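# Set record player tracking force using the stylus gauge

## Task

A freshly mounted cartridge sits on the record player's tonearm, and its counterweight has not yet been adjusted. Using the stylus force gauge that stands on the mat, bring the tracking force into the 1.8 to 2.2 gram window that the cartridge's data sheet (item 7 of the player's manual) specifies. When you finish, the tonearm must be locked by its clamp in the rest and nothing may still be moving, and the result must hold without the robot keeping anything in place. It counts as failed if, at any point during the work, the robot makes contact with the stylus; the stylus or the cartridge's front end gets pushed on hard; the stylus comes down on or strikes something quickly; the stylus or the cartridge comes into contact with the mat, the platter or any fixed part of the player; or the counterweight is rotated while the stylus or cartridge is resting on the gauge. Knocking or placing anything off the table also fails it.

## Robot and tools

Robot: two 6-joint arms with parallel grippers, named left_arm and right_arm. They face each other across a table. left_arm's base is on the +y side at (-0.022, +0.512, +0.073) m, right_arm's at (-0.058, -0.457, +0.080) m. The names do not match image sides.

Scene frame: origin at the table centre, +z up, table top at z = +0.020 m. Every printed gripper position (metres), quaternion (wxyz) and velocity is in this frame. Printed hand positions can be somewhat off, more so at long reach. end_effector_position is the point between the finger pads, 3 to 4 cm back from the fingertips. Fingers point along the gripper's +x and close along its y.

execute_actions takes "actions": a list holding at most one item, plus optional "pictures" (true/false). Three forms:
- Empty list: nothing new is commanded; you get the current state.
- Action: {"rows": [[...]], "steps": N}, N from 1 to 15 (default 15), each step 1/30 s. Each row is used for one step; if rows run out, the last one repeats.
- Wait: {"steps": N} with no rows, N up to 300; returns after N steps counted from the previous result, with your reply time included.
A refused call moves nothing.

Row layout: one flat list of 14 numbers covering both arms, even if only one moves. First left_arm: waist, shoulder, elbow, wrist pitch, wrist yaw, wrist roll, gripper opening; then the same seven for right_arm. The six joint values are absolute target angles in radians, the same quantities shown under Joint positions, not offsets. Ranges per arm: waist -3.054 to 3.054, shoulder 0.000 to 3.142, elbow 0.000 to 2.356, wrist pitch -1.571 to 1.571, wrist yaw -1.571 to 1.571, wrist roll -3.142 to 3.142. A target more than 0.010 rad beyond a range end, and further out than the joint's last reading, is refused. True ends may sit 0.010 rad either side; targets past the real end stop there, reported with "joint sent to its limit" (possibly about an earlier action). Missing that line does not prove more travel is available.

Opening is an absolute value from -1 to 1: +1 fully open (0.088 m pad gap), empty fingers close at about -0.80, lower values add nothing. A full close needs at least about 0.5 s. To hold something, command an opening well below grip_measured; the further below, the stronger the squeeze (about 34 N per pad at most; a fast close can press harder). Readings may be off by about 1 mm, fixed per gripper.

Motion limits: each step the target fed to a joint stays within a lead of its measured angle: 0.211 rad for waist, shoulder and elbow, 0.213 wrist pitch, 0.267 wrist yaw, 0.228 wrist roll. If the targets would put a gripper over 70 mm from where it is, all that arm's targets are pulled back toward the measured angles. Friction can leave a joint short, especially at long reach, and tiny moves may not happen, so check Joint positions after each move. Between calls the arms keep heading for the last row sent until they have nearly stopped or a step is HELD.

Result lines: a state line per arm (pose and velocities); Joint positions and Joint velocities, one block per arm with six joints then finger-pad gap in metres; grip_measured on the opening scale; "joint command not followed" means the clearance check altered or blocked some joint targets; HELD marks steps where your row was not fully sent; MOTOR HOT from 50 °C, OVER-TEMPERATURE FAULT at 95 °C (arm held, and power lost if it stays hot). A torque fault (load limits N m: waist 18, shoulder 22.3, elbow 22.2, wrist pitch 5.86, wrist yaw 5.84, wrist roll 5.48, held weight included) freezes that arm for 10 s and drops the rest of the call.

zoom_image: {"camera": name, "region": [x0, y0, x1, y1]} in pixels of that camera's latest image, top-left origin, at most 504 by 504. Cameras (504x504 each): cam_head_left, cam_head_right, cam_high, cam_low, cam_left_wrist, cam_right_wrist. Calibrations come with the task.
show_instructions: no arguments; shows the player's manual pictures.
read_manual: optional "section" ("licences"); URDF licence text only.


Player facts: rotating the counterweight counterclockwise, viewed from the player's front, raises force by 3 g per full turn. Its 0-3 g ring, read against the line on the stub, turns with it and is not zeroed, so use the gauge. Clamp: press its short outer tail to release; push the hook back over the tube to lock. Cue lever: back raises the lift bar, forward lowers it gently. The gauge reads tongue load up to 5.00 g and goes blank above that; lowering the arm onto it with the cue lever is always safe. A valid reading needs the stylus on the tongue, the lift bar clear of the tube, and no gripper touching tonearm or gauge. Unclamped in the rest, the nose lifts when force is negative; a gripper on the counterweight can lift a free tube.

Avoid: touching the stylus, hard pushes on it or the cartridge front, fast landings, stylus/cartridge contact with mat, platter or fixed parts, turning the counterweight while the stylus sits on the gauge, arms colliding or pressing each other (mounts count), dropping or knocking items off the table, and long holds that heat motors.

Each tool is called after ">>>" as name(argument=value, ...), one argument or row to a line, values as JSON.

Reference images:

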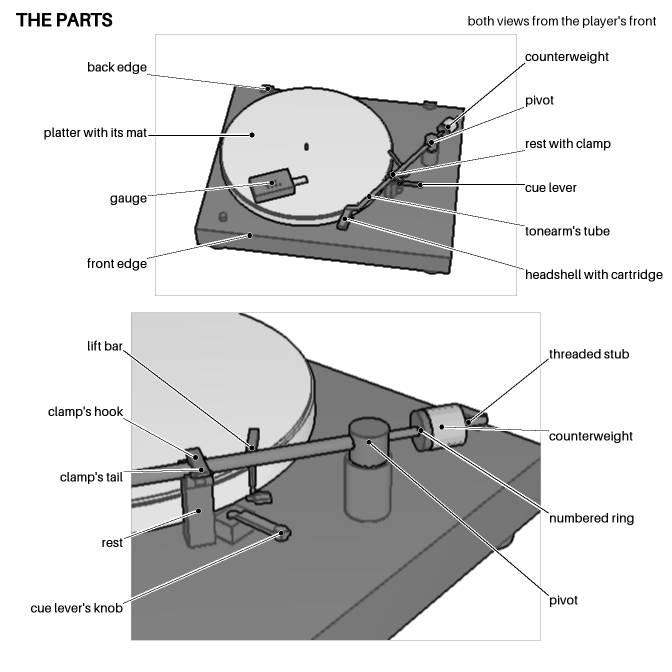

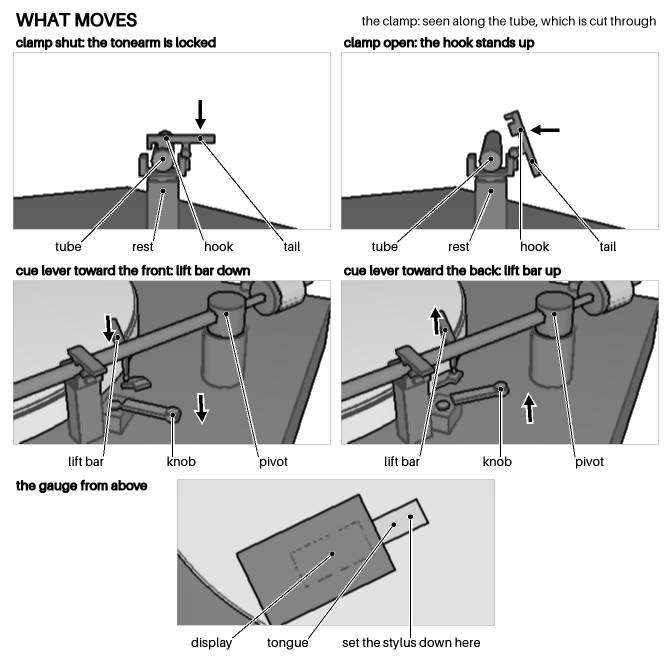

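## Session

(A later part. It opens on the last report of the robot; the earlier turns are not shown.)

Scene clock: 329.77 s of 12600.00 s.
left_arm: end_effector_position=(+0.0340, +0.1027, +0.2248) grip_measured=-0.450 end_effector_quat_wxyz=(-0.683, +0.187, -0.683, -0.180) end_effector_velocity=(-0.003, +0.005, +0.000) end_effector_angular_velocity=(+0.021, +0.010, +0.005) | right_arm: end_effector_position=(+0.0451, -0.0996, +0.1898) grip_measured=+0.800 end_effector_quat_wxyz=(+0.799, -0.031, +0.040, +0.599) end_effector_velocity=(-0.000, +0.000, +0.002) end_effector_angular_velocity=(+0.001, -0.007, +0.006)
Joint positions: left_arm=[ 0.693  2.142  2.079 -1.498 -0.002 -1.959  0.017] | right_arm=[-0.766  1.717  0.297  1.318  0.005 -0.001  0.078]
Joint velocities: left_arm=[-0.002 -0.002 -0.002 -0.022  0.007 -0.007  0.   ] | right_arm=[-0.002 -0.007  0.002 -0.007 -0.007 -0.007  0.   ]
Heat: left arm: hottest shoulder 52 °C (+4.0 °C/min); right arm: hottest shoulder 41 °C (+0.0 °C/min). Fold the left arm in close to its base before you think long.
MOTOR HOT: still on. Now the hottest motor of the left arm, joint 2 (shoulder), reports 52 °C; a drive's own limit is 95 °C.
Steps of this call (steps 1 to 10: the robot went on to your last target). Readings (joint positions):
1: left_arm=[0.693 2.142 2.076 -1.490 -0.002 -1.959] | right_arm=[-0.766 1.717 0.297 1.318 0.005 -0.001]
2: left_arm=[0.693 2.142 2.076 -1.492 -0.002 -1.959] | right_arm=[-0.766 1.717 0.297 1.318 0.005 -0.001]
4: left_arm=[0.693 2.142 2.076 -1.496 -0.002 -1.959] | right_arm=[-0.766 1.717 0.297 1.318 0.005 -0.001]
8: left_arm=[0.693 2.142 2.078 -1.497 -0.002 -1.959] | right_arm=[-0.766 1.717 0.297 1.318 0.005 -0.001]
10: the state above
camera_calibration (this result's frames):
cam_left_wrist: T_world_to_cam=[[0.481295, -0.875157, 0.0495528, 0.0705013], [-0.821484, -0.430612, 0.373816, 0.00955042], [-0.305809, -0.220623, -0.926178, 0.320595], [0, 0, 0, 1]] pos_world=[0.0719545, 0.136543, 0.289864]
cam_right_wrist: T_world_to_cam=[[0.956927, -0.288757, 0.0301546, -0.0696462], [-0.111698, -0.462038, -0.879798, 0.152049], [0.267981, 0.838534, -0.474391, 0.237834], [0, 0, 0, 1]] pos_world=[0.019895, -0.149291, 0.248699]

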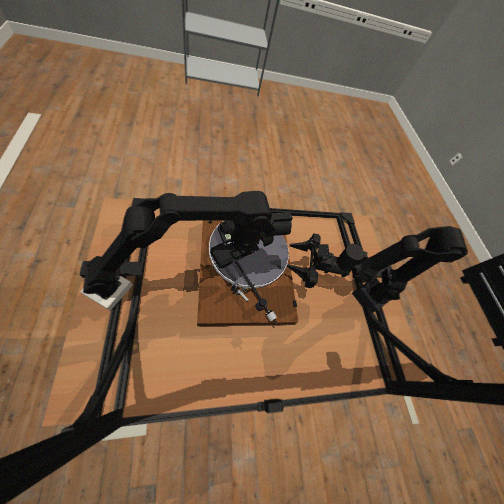

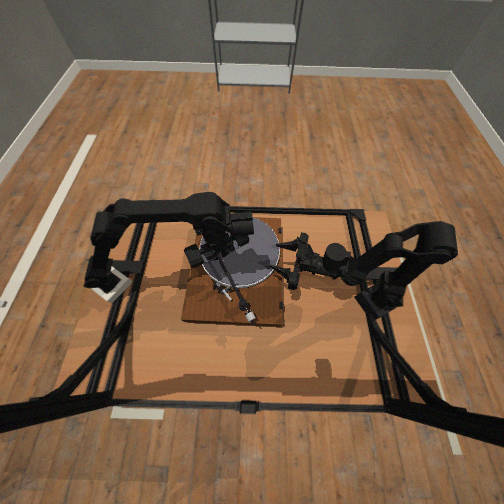

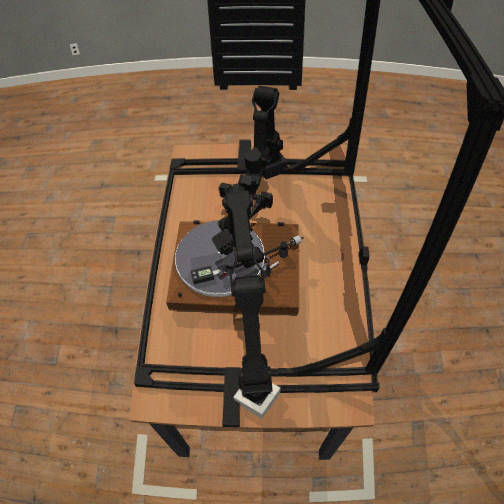

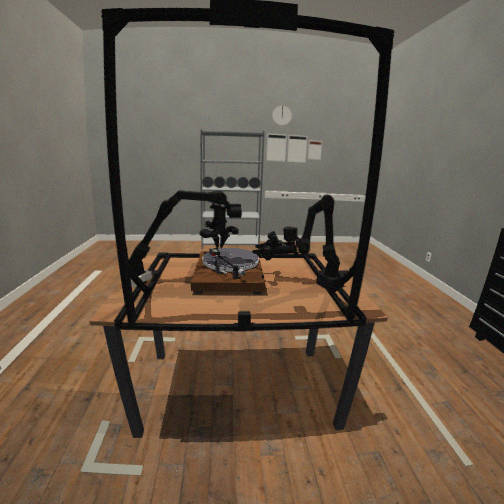

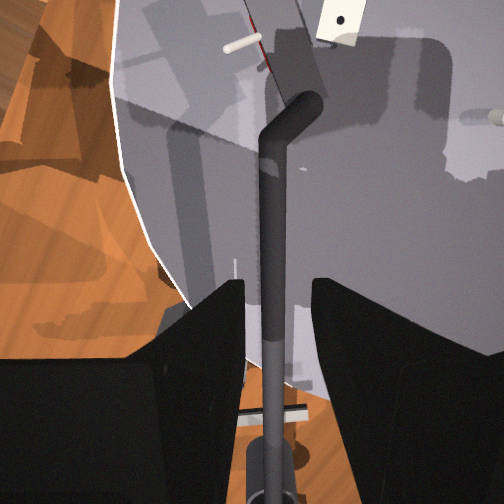

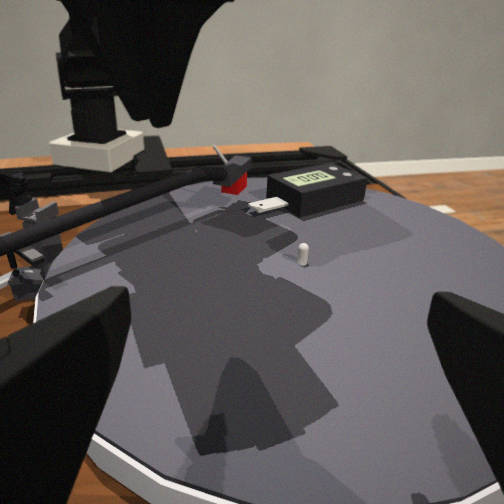

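>>> execute_actions(
  actions=[
    {"rows": [[0.692,2.142,2.05,-1.48,0,-1.958,-0.45, -0.768,1.71,0.29,1.32,0,0,0.8],[0.692,2.142,2.03,-1.46,0,-1.958,-0.45, -0.768,1.71,0.29,1.32,0,0,0.8],[0.692,2.142,2.01,-1.44,0,-1.958,-0.45, -0.768,1.71,0.29,1.32,0,0,0.8],[0.692,2.142,1.99,-1.42,0,-1.958,-0.45, -0.768,1.71,0.29,1.32,0,0,0.8],[0.692,2.142,1.97,-1.40,0,-1.958,-0.45, -0.768,1.71,0.29,1.32,0,0,0.8],[0.692,2.142,1.95,-1.38,0,-1.958,-0.45, -0.768,1.71,0.29,1.32,0,0,0.8],[0.692,2.142,1.93,-1.36,0,-1.958,-0.45, -0.768,1.71,0.29,1.32,0,0,0.8],[0.692,2.142,1.91,-1.34,0,-1.958,-0.45, -0.768,1.71,0.29,1.32,0,0,0.8],[0.692,2.142,1.89,-1.32,0,-1.958,-0.45, -0.768,1.71,0.29,1.32,0,0,0.8],[0.692,2.142,1.87,-1.30,0,-1.958,-0.45, -0.768,1.71,0.29,1.32,0,0,0.8],[0.692,2.142,1.853,-1.284,0,-1.958,-0.45, -0.768,1.71,0.29,1.32,0,0,0.8]], "steps": 15},
  ],
  pictures=false,
)

>>> execute_actions(
  actions=[
    {"rows": [[0.692,2.142,1.853,-1.284,0,-1.958,-0.45, -0.768,1.71,0.29,1.32,0,0,0.8],[0.692,2.142,1.853,-1.284,0,-1.958,-0.45, -0.768,1.71,0.29,1.32,0,0,0.8],[0.692,2.142,1.853,-1.284,0,-1.958,-0.45, -0.768,1.71,0.29,1.32,0,0,0.8],[0.692,2.142,1.853,-1.284,0,-1.958,-0.45, -0.768,1.71,0.29,1.32,0,0,0.8],[0.692,2.142,1.853,-1.284,0,-1.958,-0.45, -0.768,1.71,0.29,1.32,0,0,0.8],[0.692,2.142,1.853,-1.284,0,-1.958,-0.5, -0.768,1.71,0.29,1.32,0,0,0.8],[0.692,2.142,1.853,-1.284,0,-1.958,-0.54, -0.768,1.71,0.29,1.32,0,0,0.8],[0.692,2.142,1.853,-1.284,0,-1.958,-0.57, -0.768,1.71,0.29,1.32,0,0,0.8],[0.692,2.142,1.853,-1.284,0,-1.958,-0.59, -0.768,1.71,0.29,1.32,0,0,0.8]], "steps": 15},
  ],
)

Scene clock: 343.87 s of 12600.00 s.
left_arm: end_effector_position=(+0.0342, +0.1012, +0.1719) grip_measured=-0.450 end_effector_quat_wxyz=(-0.684, +0.183, -0.682, -0.184) end_effector_velocity=(-0.003, +0.007, -0.029) end_effector_angular_velocity=(+0.021, +0.010, +0.005) | right_arm: end_effector_position=(+0.0451, -0.0997, +0.1898) grip_measured=+0.800 end_effector_quat_wxyz=(+0.799, -0.031, +0.040, +0.599) end_effector_velocity=(-0.000, -0.001, -0.001) end_effector_angular_velocity=(-0.009, -0.004, +0.006)
Joint positions: left_arm=[ 0.693  2.142  1.868 -1.297 -0.002 -1.959  0.017] | right_arm=[-0.766  1.717  0.297  1.318  0.005 -0.001  0.078]
Joint velocities: left_arm=[-0.002 -0.007 -0.125  0.095  0.007 -0.007 -0.   ] | right_arm=[-0.002 -0.002 -0.002 -0.007 -0.007 -0.007 -0.   ]
Heat: left arm: hottest shoulder 53 °C (+5.0 °C/min); right arm: hottest shoulder 41 °C (+0.0 °C/min). Fold the left arm in close to its base before you think long.
MOTOR HOT: still on. Now the hottest motor of the left arm, joint 2 (shoulder), reports 53 °C; a drive's own limit is 95 °C.
Steps of this call (steps 1 to 30: the robot went on to your last target; steps 31 to 90: nothing new was sent; then 10.60 s passed at rest; steps 91 to 105: all 15 steps of this action). Readings (joint positions):
91: left_arm=[0.693 2.142 2.077 -1.497 -0.002 -1.959] | right_arm=[-0.766 1.717 0.297 1.318 0.005 -0.001]
92: left_arm=[0.693 2.142 2.070 -1.488 -0.002 -1.959] | right_arm=[-0.766 1.717 0.297 1.318 0.005 -0.001]
94: left_arm=[0.693 2.142 2.045 -1.458 -0.002 -1.959] | right_arm=[-0.766 1.717 0.297 1.318 0.005 -0.001]
98: left_arm=[0.693 2.142 1.966 -1.388 -0.002 -1.959] | right_arm=[-0.766 1.717 0.297 1.318 0.005 -0.001]
105: the state above

Scene clock: 344.37 s of 12600.00 s.
left_arm: end_effector_position=(+0.0344, +0.1000, +0.1704) grip_measured=-0.584 end_effector_quat_wxyz=(-0.683, +0.185, -0.683, -0.182) end_effector_velocity=(-0.002, +0.002, +0.000) end_effector_angular_velocity=(+0.006, +0.008, +0.020) | right_arm: end_effector_position=(+0.0451, -0.0997, +0.1898) grip_measured=+0.800 end_effector_quat_wxyz=(+0.799, -0.031, +0.040, +0.599) end_effector_velocity=(+0.002, -0.001, -0.001) end_effector_angular_velocity=(-0.009, -0.006, -0.009)
Joint positions: left_arm=[ 0.693  2.142  1.862 -1.286 -0.002 -1.959  0.01 ] | right_arm=[-0.766  1.717  0.297  1.318  0.005 -0.001  0.078]
Joint velocities: left_arm=[-0.002 -0.002 -0.002 -0.007  0.007 -0.022 -0.003] | right_arm=[-0.002 -0.002 -0.002 -0.007  0.007 -0.007 -0.   ]
Heat: left arm: hottest shoulder 53 °C (+5.0 °C/min); right arm: hottest shoulder 41 °C (+0.0 °C/min). Fold the left arm in close to its base before you think long.
MOTOR HOT: still on. Now the hottest motor of the left arm, joint 2 (shoulder), reports 53 °C; a drive's own limit is 95 °C.
Steps of this call (steps 1 to 15: all 15 steps of this action). Readings (joint positions):
1: left_arm=[0.693 2.142 1.865 -1.294 -0.002 -1.959] | right_arm=[-0.766 1.717 0.297 1.318 0.005 -0.001]
2: left_arm=[0.693 2.142 1.865 -1.291 -0.002 -1.959] | right_arm=[-0.766 1.717 0.297 1.318 0.005 -0.001]
4: left_arm=[0.693 2.142 1.865 -1.288 -0.002 -1.959] | right_arm=[-0.766 1.717 0.297 1.318 0.005 -0.001]
8: left_arm=[0.693 2.142 1.863 -1.287 -0.002 -1.959] | right_arm=[-0.766 1.717 0.297 1.318 0.005 -0.001]
15: the state above
camera_calibration (this result's frames):
cam_left_wrist: T_world_to_cam=[[0.481325, -0.875372, 0.0452835, 0.0714136], [-0.821251, -0.432304, 0.372371, 0.0294149], [-0.306387, -0.21642, -0.926979, 0.269529], [0, 0, 0, 1]] pos_world=[0.072364, 0.133561, 0.23566]
cam_right_wrist: T_world_to_cam=[[0.956927, -0.288757, 0.0301546, -0.069648], [-0.111698, -0.462038, -0.879798, 0.152014], [0.267981, 0.838534, -0.474391, 0.237929], [0, 0, 0, 1]] pos_world=[0.0198675, -0.149386, 0.248713]

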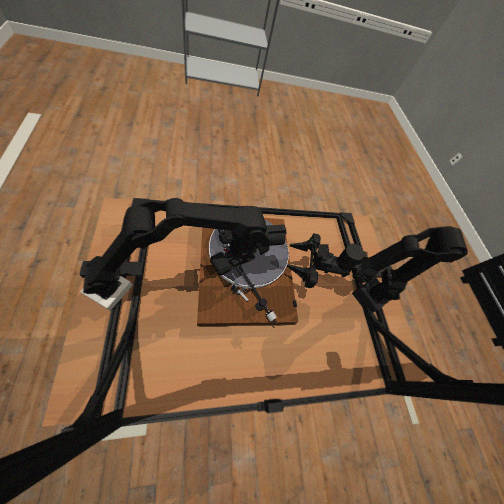

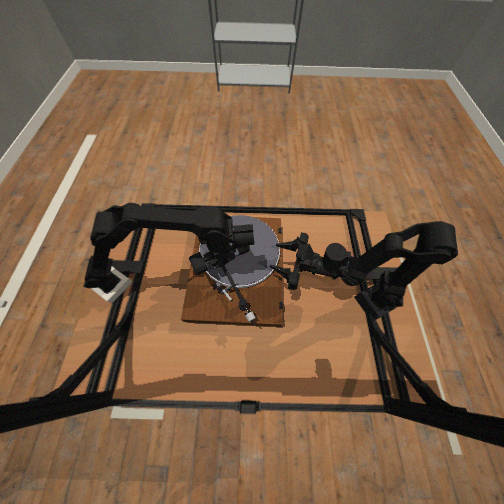

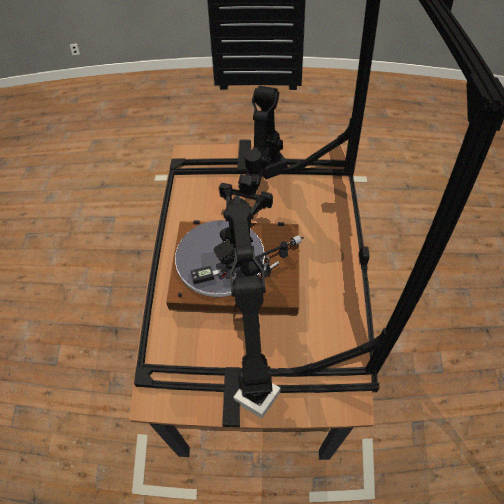

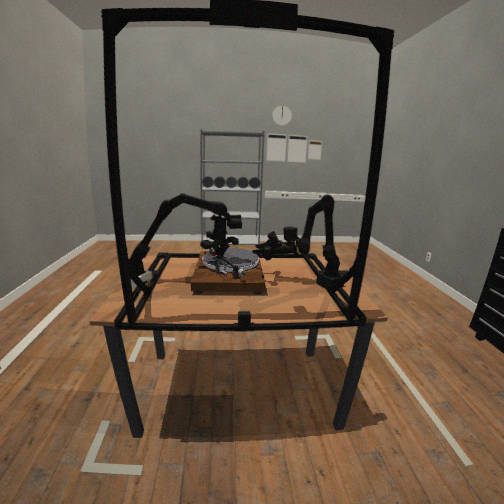

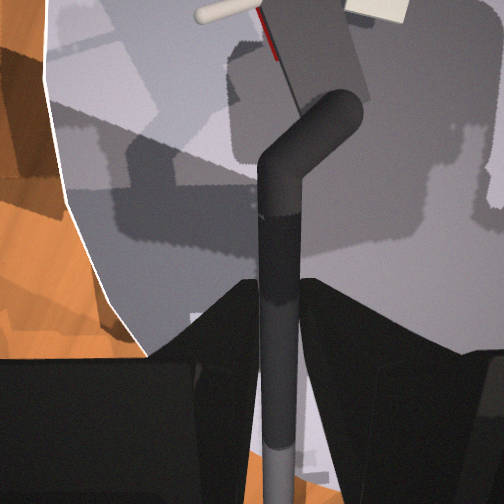

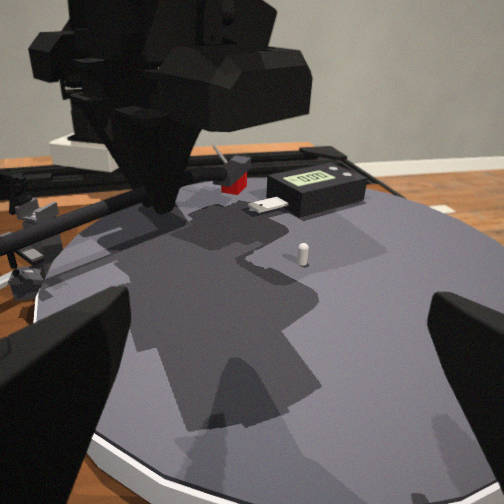

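>>> execute_actions(
  actions=[
    {"rows": [[0.695,2.151,1.875,-1.289,0,-1.949,-0.59, -0.768,1.71,0.29,1.32,0,0,0.8],[0.695,2.154,1.88,-1.291,0,-1.944,-0.59, -0.768,1.71,0.29,1.32,0,0,0.8],[0.696,2.157,1.885,-1.293,0,-1.939,-0.59, -0.768,1.71,0.29,1.32,0,0,0.8],[0.696,2.16,1.89,-1.295,0,-1.934,-0.59, -0.768,1.71,0.29,1.32,0,0,0.8],[0.697,2.163,1.895,-1.296,0,-1.929,-0.59, -0.768,1.71,0.29,1.32,0,0,0.8],[0.697,2.166,1.9,-1.298,0,-1.924,-0.59, -0.768,1.71,0.29,1.32,0,0,0.8],[0.698,2.169,1.905,-1.3,0,-1.919,-0.59, -0.768,1.71,0.29,1.32,0,0,0.8],[0.698,2.172,1.91,-1.302,0,-1.914,-0.59, -0.768,1.71,0.29,1.32,0,0,0.8],[0.699,2.175,1.915,-1.303,0,-1.909,-0.59, -0.768,1.71,0.29,1.32,0,0,0.8],[0.699,2.178,1.919,-1.305,0,-1.904,-0.59, -0.768,1.71,0.29,1.32,0,0,0.8],[0.70,2.181,1.923,-1.306,0,-1.9,-0.59, -0.768,1.71,0.29,1.32,0,0,0.8]], "steps": 15},
  ],
  pictures=false,
)

>>> execute_actions(
  actions=[
    {"steps": 10},
  ],
)

>>> zoom_image(
  camera="cam_right_wrist",
  region=[190, 140, 310, 230],
)

Scene clock: 352.13 s of 12600.00 s.
left_arm: end_effector_position=(+0.0369, +0.0937, +0.1716) grip_measured=-0.590 end_effector_quat_wxyz=(-0.687, +0.170, -0.687, -0.164) end_effector_velocity=(+0.006, +0.001, -0.005) end_effector_angular_velocity=(+0.030, -0.018, +0.000) | right_arm: end_effector_position=(+0.0450, -0.0998, +0.1898) grip_measured=+0.800 end_effector_quat_wxyz=(+0.799, -0.031, +0.040, +0.599) end_effector_velocity=(-0.000, -0.001, -0.005) end_effector_angular_velocity=(-0.023, -0.000, +0.006)
Joint positions: left_arm=[ 0.697  2.169  1.909 -1.303 -0.002 -1.907  0.01 ] | right_arm=[-0.766  1.716  0.296  1.318  0.005 -0.001  0.078]
Joint velocities: left_arm=[ 0.007  0.027  0.022 -0.022 -0.022  0.007 -0.   ] | right_arm=[-0.002 -0.002 -0.002 -0.022 -0.007 -0.007 -0.   ]
Heat: left arm: hottest shoulder 54 °C (+5.1 °C/min); right arm: hottest shoulder 40 °C (-2.0 °C/min). Fold the left arm in close to its base before you think long.
MOTOR HOT: still on. Now the hottest motor of the left arm, joint 2 (shoulder), reports 54 °C; a drive's own limit is 95 °C.
Steps of this call (steps 1 to 15: the robot went on to your last target; steps 16 to 90: nothing new was sent; then 4.27 s passed at rest; steps 91 to 105: all 15 steps of this action). Readings (joint positions):
91: left_arm=[0.693 2.142 1.862 -1.286 -0.002 -1.959] | right_arm=[-0.766 1.717 0.296 1.318 0.005 -0.001]
92: left_arm=[0.693 2.142 1.862 -1.286 -0.002 -1.957] | right_arm=[-0.766 1.717 0.296 1.318 0.005 -0.001]
94: left_arm=[0.693 2.145 1.867 -1.289 -0.002 -1.949] | right_arm=[-0.766 1.716 0.296 1.318 0.005 -0.001]
98: left_arm=[0.693 2.154 1.886 -1.296 -0.002 -1.930] | right_arm=[-0.766 1.716 0.296 1.318 0.005 -0.001]
105: the state above

Scene clock: 352.47 s of 12600.00 s.
left_arm: end_effector_position=(+0.0369, +0.0934, +0.1716) grip_measured=-0.590 end_effector_quat_wxyz=(-0.688, +0.169, -0.687, -0.163) end_effector_velocity=(-0.000, +0.001, +0.004) end_effector_angular_velocity=(-0.001, -0.007, +0.020) | right_arm: end_effector_position=(+0.0450, -0.0998, +0.1898) grip_measured=+0.800 end_effector_quat_wxyz=(+0.799, -0.031, +0.040, +0.599) end_effector_velocity=(+0.001, -0.001, +0.000) end_effector_angular_velocity=(-0.004, -0.006, +0.001)
Joint positions: left_arm=[ 0.697  2.171  1.912 -1.304 -0.001 -1.905  0.01 ] | right_arm=[-0.766  1.716  0.296  1.318  0.005 -0.001  0.078]
Joint velocities: left_arm=[-0.002 -0.007  0.002 -0.007 -0.007 -0.022 -0.   ] | right_arm=[-0.007 -0.007 -0.002 -0.007 -0.007 -0.007  0.   ]
Heat: left arm: hottest shoulder 54 °C (+5.0 °C/min); right arm: hottest shoulder 40 °C (-2.0 °C/min). Fold the left arm in close to its base before you think long.
MOTOR HOT: still on. Now the hottest motor of the left arm, joint 2 (shoulder), reports 54 °C; a drive's own limit is 95 °C.
Steps of this call (steps 1 to 10: the robot went on to your last target). Readings (joint positions):
1: left_arm=[0.697 2.170 1.910 -1.304 -0.002 -1.907] | right_arm=[-0.766 1.716 0.296 1.318 0.005 -0.001]
2: left_arm=[0.697 2.170 1.910 -1.304 -0.002 -1.906] | right_arm=[-0.766 1.716 0.296 1.318 0.005 -0.001]
4: left_arm=[0.697 2.171 1.911 -1.304 -0.001 -1.905] | right_arm=[-0.766 1.716 0.296 1.318 0.005 -0.001]
8: left_arm=[0.697 2.171 1.911 -1.304 -0.001 -1.905] | right_arm=[-0.766 1.716 0.296 1.318 0.005 -0.001]
10: the state above
camera_calibration (this result's frames):
cam_left_wrist: T_world_to_cam=[[0.436642, -0.89837, 0.0477028, 0.0677072], [-0.842061, -0.389458, 0.373171, 0.024767], [-0.316667, -0.203111, -0.926536, 0.268996], [0, 0, 0, 1]] pos_world=[0.0764736, 0.125108, 0.236762]
cam_right_wrist: T_world_to_cam=[[0.957038, -0.288394, 0.030116, -0.0695539], [-0.111555, -0.462071, -0.879799, 0.151972], [0.267645, 0.838641, -0.474392, 0.238051], [0, 0, 0, 1]] pos_world=[0.019806, -0.149476, 0.248728]

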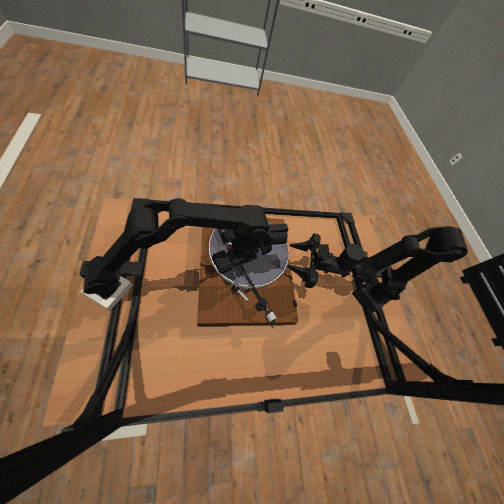

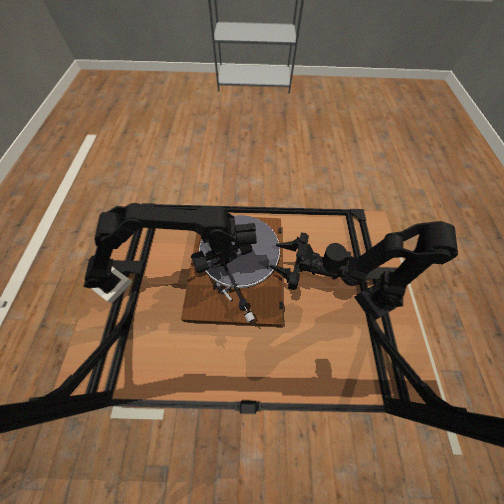

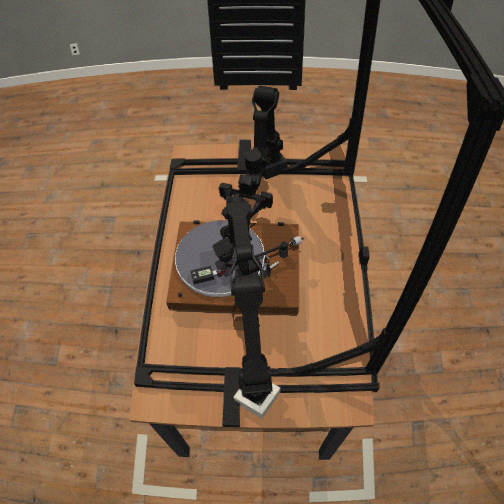

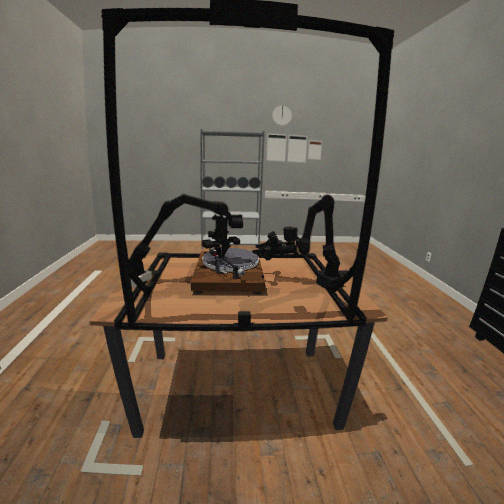

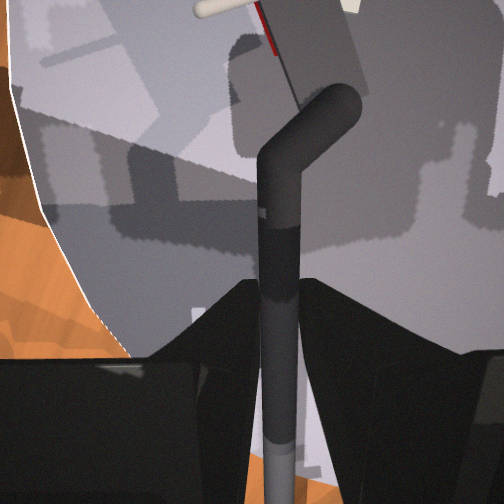

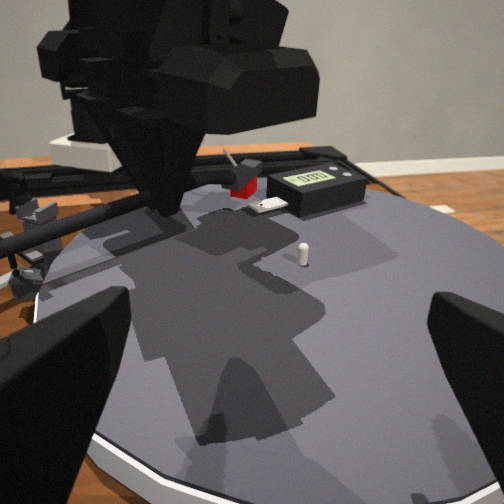

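Region (190, 140, 310, 230) of cam_right_wrist's 504x504 image, scaled by 4.200, with more detail than that image has; it fills the top 378 rows of this view, and the rest is white.

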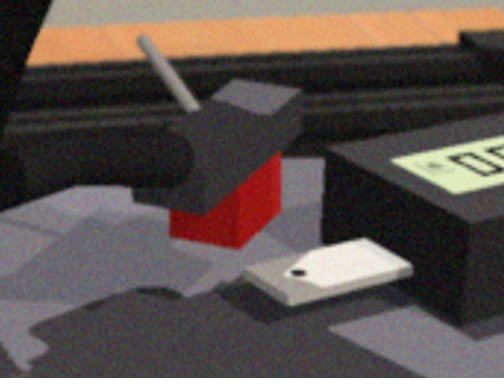

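>>> execute_actions(
  actions=[
    {"rows": [[0.70,2.184,1.928,-1.308,0,-1.895,-0.59, -0.768,1.71,0.29,1.32,0,0,0.8],[0.701,2.187,1.933,-1.31,0,-1.89,-0.59, -0.768,1.71,0.29,1.32,0,0,0.8],[0.701,2.19,1.938,-1.312,0,-1.885,-0.59, -0.768,1.71,0.29,1.32,0,0,0.8],[0.702,2.193,1.943,-1.313,0,-1.88,-0.59, -0.768,1.71,0.29,1.32,0,0,0.8],[0.702,2.196,1.948,-1.315,0,-1.875,-0.59, -0.768,1.71,0.29,1.32,0,0,0.8],[0.703,2.199,1.953,-1.317,0,-1.87,-0.59, -0.768,1.71,0.29,1.32,0,0,0.8],[0.704,2.202,1.958,-1.319,0,-1.865,-0.59, -0.768,1.71,0.29,1.32,0,0,0.8],[0.705,2.205,1.963,-1.32,0,-1.86,-0.59, -0.768,1.71,0.29,1.32,0,0,0.8],[0.706,2.209,1.968,-1.322,0,-1.855,-0.59, -0.768,1.71,0.29,1.32,0,0,0.8],[0.706,2.213,1.973,-1.324,0,-1.85,-0.59, -0.768,1.71,0.29,1.32,0,0,0.8]], "steps": 15},
  ],
  pictures=false,
)

>>> execute_actions(
  actions=[
    {"rows": [[0.706,2.213,1.973,-1.324,0,-1.85,-0.59, -0.768,1.71,0.29,1.32,0,0,0.8],[0.706,2.213,1.973,-1.324,0,-1.85,-0.59, -0.768,1.71,0.29,1.32,0,0,0.8],[0.706,2.213,1.973,-1.324,0,-1.85,-0.59, -0.768,1.71,0.29,1.32,0,0,0.8],[0.706,2.213,1.973,-1.324,0,-1.85,-0.59, -0.768,1.71,0.29,1.32,0,0,0.8],[0.706,2.213,1.973,-1.324,0,-1.85,-0.59, -0.768,1.71,0.29,1.32,0,0,0.8],[0.706,2.213,1.973,-1.324,0,-1.85,-0.59, -0.768,1.71,0.29,1.32,0,0,0.8],[0.706,2.213,1.973,-1.324,0,-1.85,-0.59, -0.768,1.71,0.29,1.32,0,0,0.8],[0.706,2.209,1.968,-1.324,0,-1.85,-0.4, -0.768,1.71,0.29,1.32,0,0,0.8]], "steps": 15},
  ],
  pictures=false,
)

>>> execute_actions(
  actions=[
    {"rows": [[0.704,2.205,1.99,-1.34,0,-1.853,-0.4, -0.768,1.71,0.29,1.32,0,0,0.8],[0.704,2.205,2.01,-1.36,0,-1.853,-0.4, -0.768,1.71,0.29,1.32,0,0,0.8],[0.704,2.205,2.03,-1.38,0,-1.853,-0.4, -0.768,1.71,0.29,1.32,0,0,0.8],[0.704,2.205,2.05,-1.40,0,-1.853,-0.4, -0.768,1.71,0.29,1.32,0,0,0.8],[0.704,2.205,2.07,-1.42,0,-1.853,-0.4, -0.768,1.71,0.29,1.32,0,0,0.8],[0.704,2.205,2.09,-1.44,0,-1.853,-0.4, -0.768,1.71,0.29,1.32,0,0,0.8],[0.704,2.205,2.11,-1.46,0,-1.853,-0.4, -0.768,1.71,0.29,1.32,0,0,0.8],[0.704,2.205,2.13,-1.48,0,-1.853,-0.4, -0.768,1.71,0.29,1.32,0,0,0.8],[0.704,2.205,2.15,-1.50,0,-1.853,-0.4, -0.768,1.71,0.29,1.32,0,0,0.8],[0.704,2.205,2.17,-1.52,0,-1.853,-0.4, -0.768,1.71,0.29,1.32,0,0,0.8],[0.704,2.205,2.19,-1.54,0,-1.853,-0.4, -0.768,1.71,0.29,1.32,0,0,0.8]], "steps": 15},
  ],
  pictures=false,
)

>>> execute_actions(
  actions=[
    {"rows": [[0.79,2.205,2.19,-1.54,0,-1.77,-0.4, -0.768,1.71,0.29,1.32,0,0,0.8]], "steps": 15},
  ],
)

>>> zoom_image(
  camera="cam_right_wrist",
  region=[190, 140, 310, 230],
)

Scene clock: 370.33 s of 12600.00 s.
left_arm: end_effector_position=(+0.0406, +0.0872, +0.1710) grip_measured=-0.590 end_effector_quat_wxyz=(-0.691, +0.154, -0.690, -0.149) end_effector_velocity=(+0.002, +0.002, -0.002) end_effector_angular_velocity=(+0.023, -0.004, -0.005) | right_arm: end_effector_position=(+0.0450, -0.0998, +0.1898) grip_measured=+0.800 end_effector_quat_wxyz=(+0.799, -0.031, +0.040, +0.599) end_effector_velocity=(-0.000, -0.001, -0.001) end_effector_angular_velocity=(-0.005, +0.010, +0.004)
Joint positions: left_arm=[ 0.703  2.202  1.959 -1.321 -0.001 -1.857  0.01 ] | right_arm=[-0.766  1.716  0.296  1.318  0.005 -0.001  0.078]
Joint velocities: left_arm=[ 0.002  0.012  0.012 -0.022 -0.007  0.007 -0.   ] | right_arm=[-0.002 -0.002 -0.002 -0.007 -0.007  0.007 -0.   ]
Heat: left arm: hottest shoulder 54 °C (+4.0 °C/min); right arm: hottest shoulder 40 °C (-2.0 °C/min). Fold the left arm in close to its base before you think long.
MOTOR HOT: still on. Now the hottest motor of the left arm, joint 2 (shoulder), reports 54 °C; a drive's own limit is 95 °C.
Steps of this call (steps 1 to 15: the robot went on to your last target; steps 16 to 90: nothing new was sent; then 14.37 s passed at rest; steps 91 to 105: all 15 steps of this action). Readings (joint positions):
91: left_arm=[0.697 2.171 1.913 -1.305 -0.001 -1.903] | right_arm=[-0.766 1.716 0.296 1.318 0.005 -0.001]
92: left_arm=[0.697 2.173 1.915 -1.306 -0.001 -1.901] | right_arm=[-0.766 1.716 0.296 1.318 0.005 -0.001]
94: left_arm=[0.697 2.176 1.921 -1.308 -0.001 -1.894] | right_arm=[-0.766 1.716 0.296 1.318 0.005 -0.001]
98: left_arm=[0.699 2.187 1.940 -1.314 -0.001 -1.876] | right_arm=[-0.766 1.716 0.296 1.318 0.005 -0.001]
105: the state above

Scene clock: 370.83 s of 12600.00 s.
left_arm: end_effector_position=(+0.0406, +0.0869, +0.1712) grip_measured=-0.411 end_effector_quat_wxyz=(-0.691, +0.154, -0.691, -0.148) end_effector_velocity=(-0.002, +0.002, +0.000) end_effector_angular_velocity=(+0.006, +0.008, -0.010) | right_arm: end_effector_position=(+0.0450, -0.0999, +0.1897) grip_measured=+0.800 end_effector_quat_wxyz=(+0.799, -0.031, +0.040, +0.599) end_effector_velocity=(-0.000, -0.001, -0.001) end_effector_angular_velocity=(-0.009, -0.004, +0.006)
Joint positions: left_arm=[ 0.703  2.203  1.962 -1.322 -0.001 -1.854  0.019] | right_arm=[-0.766  1.716  0.296  1.318  0.005 -0.001  0.078]
Joint velocities: left_arm=[-0.002 -0.002 -0.002 -0.007  0.007  0.007  0.006] | right_arm=[-0.002 -0.002 -0.002 -0.007 -0.007 -0.007 -0.   ]
Heat: left arm: hottest shoulder 54 °C (+4.0 °C/min); right arm: hottest shoulder 40 °C (-2.0 °C/min). Fold the left arm in close to its base before you think long.
MOTOR HOT: still on. Now the hottest motor of the left arm, joint 2 (shoulder), reports 54 °C; a drive's own limit is 95 °C.
Steps of this call (steps 1 to 15: all 15 steps of this action). Readings (joint positions):
1: left_arm=[0.703 2.202 1.960 -1.322 -0.001 -1.856] | right_arm=[-0.766 1.716 0.296 1.318 0.005 -0.001]
2: left_arm=[0.703 2.202 1.960 -1.322 -0.001 -1.855] | right_arm=[-0.766 1.716 0.296 1.318 0.005 -0.001]
4: left_arm=[0.703 2.203 1.961 -1.322 -0.001 -1.855] | right_arm=[-0.766 1.716 0.296 1.318 0.005 -0.001]
8: left_arm=[0.703 2.203 1.962 -1.322 -0.001 -1.854] | right_arm=[-0.766 1.716 0.296 1.318 0.005 -0.001]
15: the state above

Scene clock: 371.33 s of 12600.00 s.
left_arm: end_effector_position=(+0.0400, +0.0908, +0.2234) grip_measured=-0.400 end_effector_quat_wxyz=(-0.691, +0.155, -0.691, -0.147) end_effector_velocity=(+0.004, +0.003, +0.033) end_effector_angular_velocity=(-0.016, -0.039, +0.020) | right_arm: end_effector_position=(+0.0451, -0.0999, +0.1898) grip_measured=+0.800 end_effector_quat_wxyz=(+0.799, -0.031, +0.040, +0.599) end_effector_velocity=(+0.004, -0.002, -0.001) end_effector_angular_velocity=(-0.010, -0.007, -0.024)
Joint positions: left_arm=[ 0.703  2.205  2.173 -1.527 -0.001 -1.854  0.019] | right_arm=[-0.766  1.716  0.296  1.318  0.005 -0.001  0.078]
Joint velocities: left_arm=[-0.002 -0.002  0.129 -0.11  -0.037 -0.022 -0.   ] | right_arm=[-0.002 -0.002 -0.002 -0.007  0.022 -0.007 -0.   ]
Heat: left arm: hottest shoulder 54 °C (+4.0 °C/min); right arm: hottest shoulder 40 °C (-2.0 °C/min). Fold the left arm in close to its base before you think long.
MOTOR HOT: still on. Now the hottest motor of the left arm, joint 2 (shoulder), reports 54 °C; a drive's own limit is 95 °C.
Steps of this call (steps 1 to 15: all 15 steps of this action). Readings (joint positions):
1: left_arm=[0.703 2.203 1.964 -1.326 -0.001 -1.854] | right_arm=[-0.766 1.716 0.296 1.318 0.005 -0.001]
2: left_arm=[0.703 2.203 1.971 -1.335 -0.001 -1.854] | right_arm=[-0.766 1.716 0.296 1.318 0.005 -0.001]
4: left_arm=[0.703 2.205 1.997 -1.363 -0.001 -1.854] | right_arm=[-0.766 1.716 0.296 1.318 0.005 -0.001]
8: left_arm=[0.703 2.205 2.072 -1.432 -0.001 -1.854] | right_arm=[-0.766 1.716 0.296 1.318 0.005 -0.001]
15: the state above

Scene clock: 371.83 s of 12600.00 s.
left_arm: end_effector_position=(+0.0768, +0.0995, +0.2249) grip_measured=-0.400 end_effector_quat_wxyz=(-0.690, +0.157, -0.690, -0.152) end_effector_velocity=(-0.004, +0.001, -0.002) end_effector_angular_velocity=(+0.017, -0.018, -0.010) | right_arm: end_effector_position=(+0.0451, -0.0999, +0.1898) grip_measured=+0.800 end_effector_quat_wxyz=(+0.799, -0.031, +0.040, +0.599) end_effector_velocity=(+0.001, -0.001, +0.000) end_effector_angular_velocity=(-0.000, +0.008, -0.001)
Joint positions: left_arm=[ 0.792  2.205  2.179 -1.538 -0.001 -1.775  0.019] | right_arm=[-0.766  1.716  0.296  1.318  0.005 -0.001  0.078]
Joint velocities: left_arm=[-0.017  0.002 -0.002 -0.007 -0.022 -0.007 -0.   ] | right_arm=[-0.007 -0.007 -0.002 -0.007 -0.007  0.007 -0.   ]
Heat: left arm: hottest shoulder 54 °C (+4.0 °C/min); right arm: hottest shoulder 40 °C (-2.0 °C/min). Fold the left arm in close to its base before you think long.
MOTOR HOT: still on. Now the hottest motor of the left arm, joint 2 (shoulder), reports 54 °C; a drive's own limit is 95 °C.
Steps of this call (steps 1 to 15: all 15 steps of this action). Readings (joint positions):
1: left_arm=[0.708 2.205 2.176 -1.530 0.003 -1.834] | right_arm=[-0.766 1.716 0.296 1.318 0.005 -0.001]
2: left_arm=[0.721 2.205 2.177 -1.532 0.004 -1.815] | right_arm=[-0.766 1.716 0.296 1.318 0.005 -0.001]
4: left_arm=[0.757 2.205 2.177 -1.535 0.002 -1.794] | right_arm=[-0.766 1.716 0.296 1.318 0.005 -0.001]
8: left_arm=[0.798 2.205 2.179 -1.537 -0.001 -1.779] | right_arm=[-0.766 1.716 0.296 1.318 0.005 -0.001]
15: the state above
camera_calibration (this result's frames):
cam_left_wrist: T_world_to_cam=[[0.405526, -0.912858, 0.0473256, 0.0571309], [-0.855105, -0.360555, 0.372553, 0.0391094], [-0.323024, -0.191548, -0.926803, 0.331637], [0, 0, 0, 1]] pos_world=[0.117401, 0.129778, 0.290088]
cam_right_wrist: T_world_to_cam=[[0.956928, -0.28876, 0.030116, -0.0697288], [-0.111732, -0.462029, -0.879799, 0.151946], [0.267965, 0.838539, -0.474392, 0.238117], [0, 0, 0, 1]] pos_world=[0.0198956, -0.149602, 0.248743]

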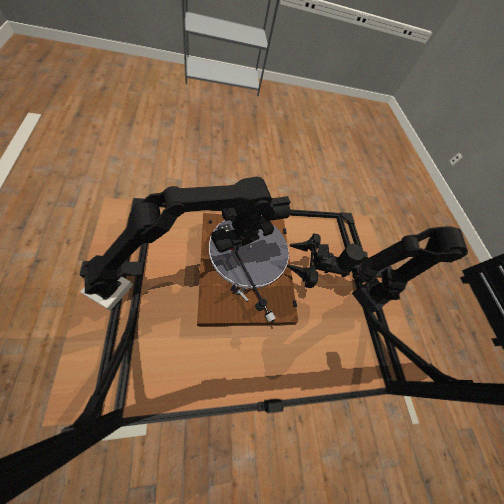

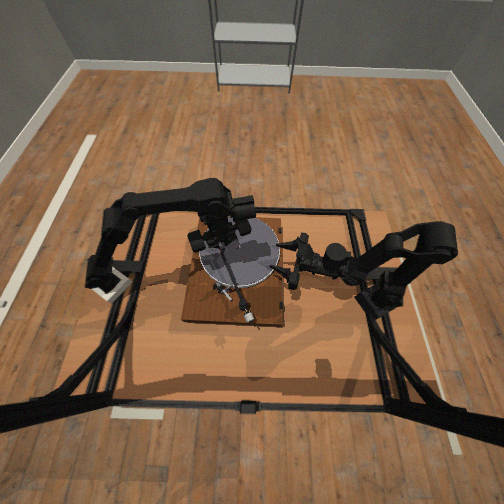

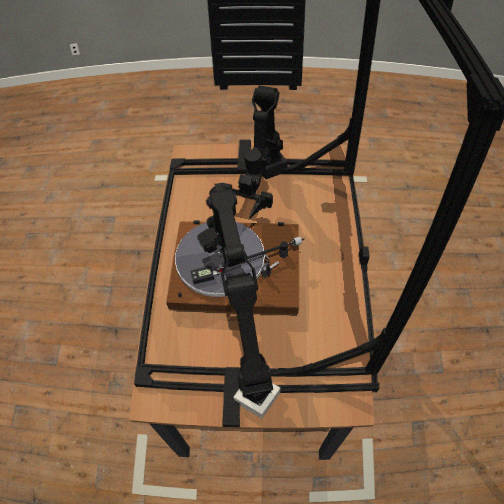

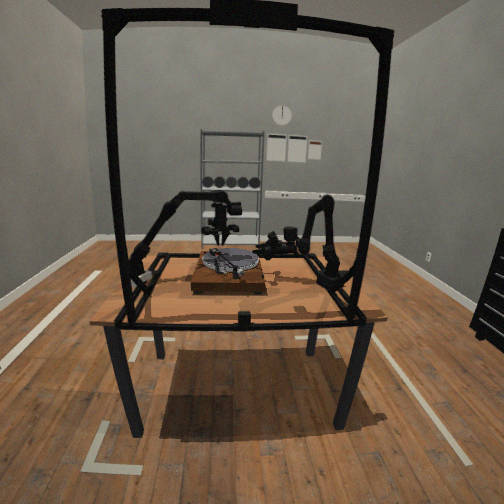

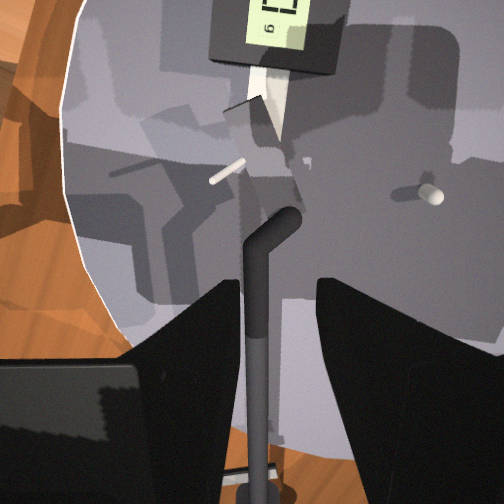

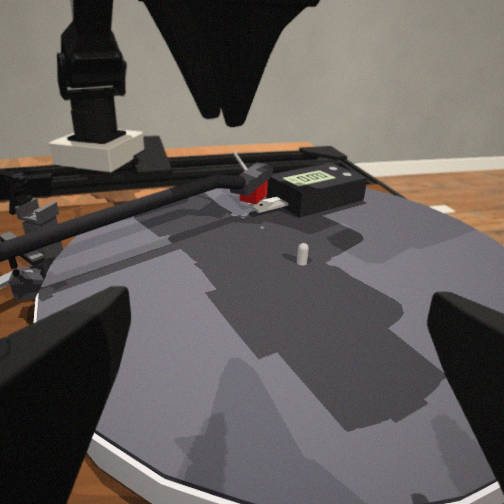

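Region (190, 140, 310, 230) of cam_right_wrist's 504x504 image, scaled by 4.200, with more detail than that image has; it fills the top 378 rows of this view, and the rest is white.

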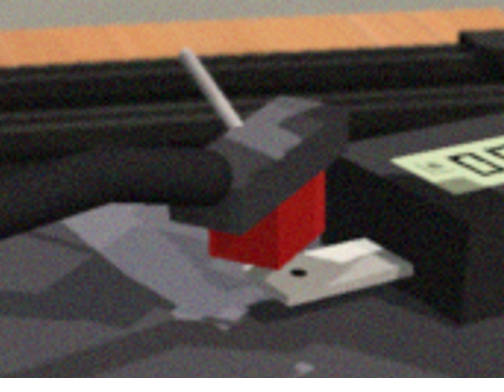

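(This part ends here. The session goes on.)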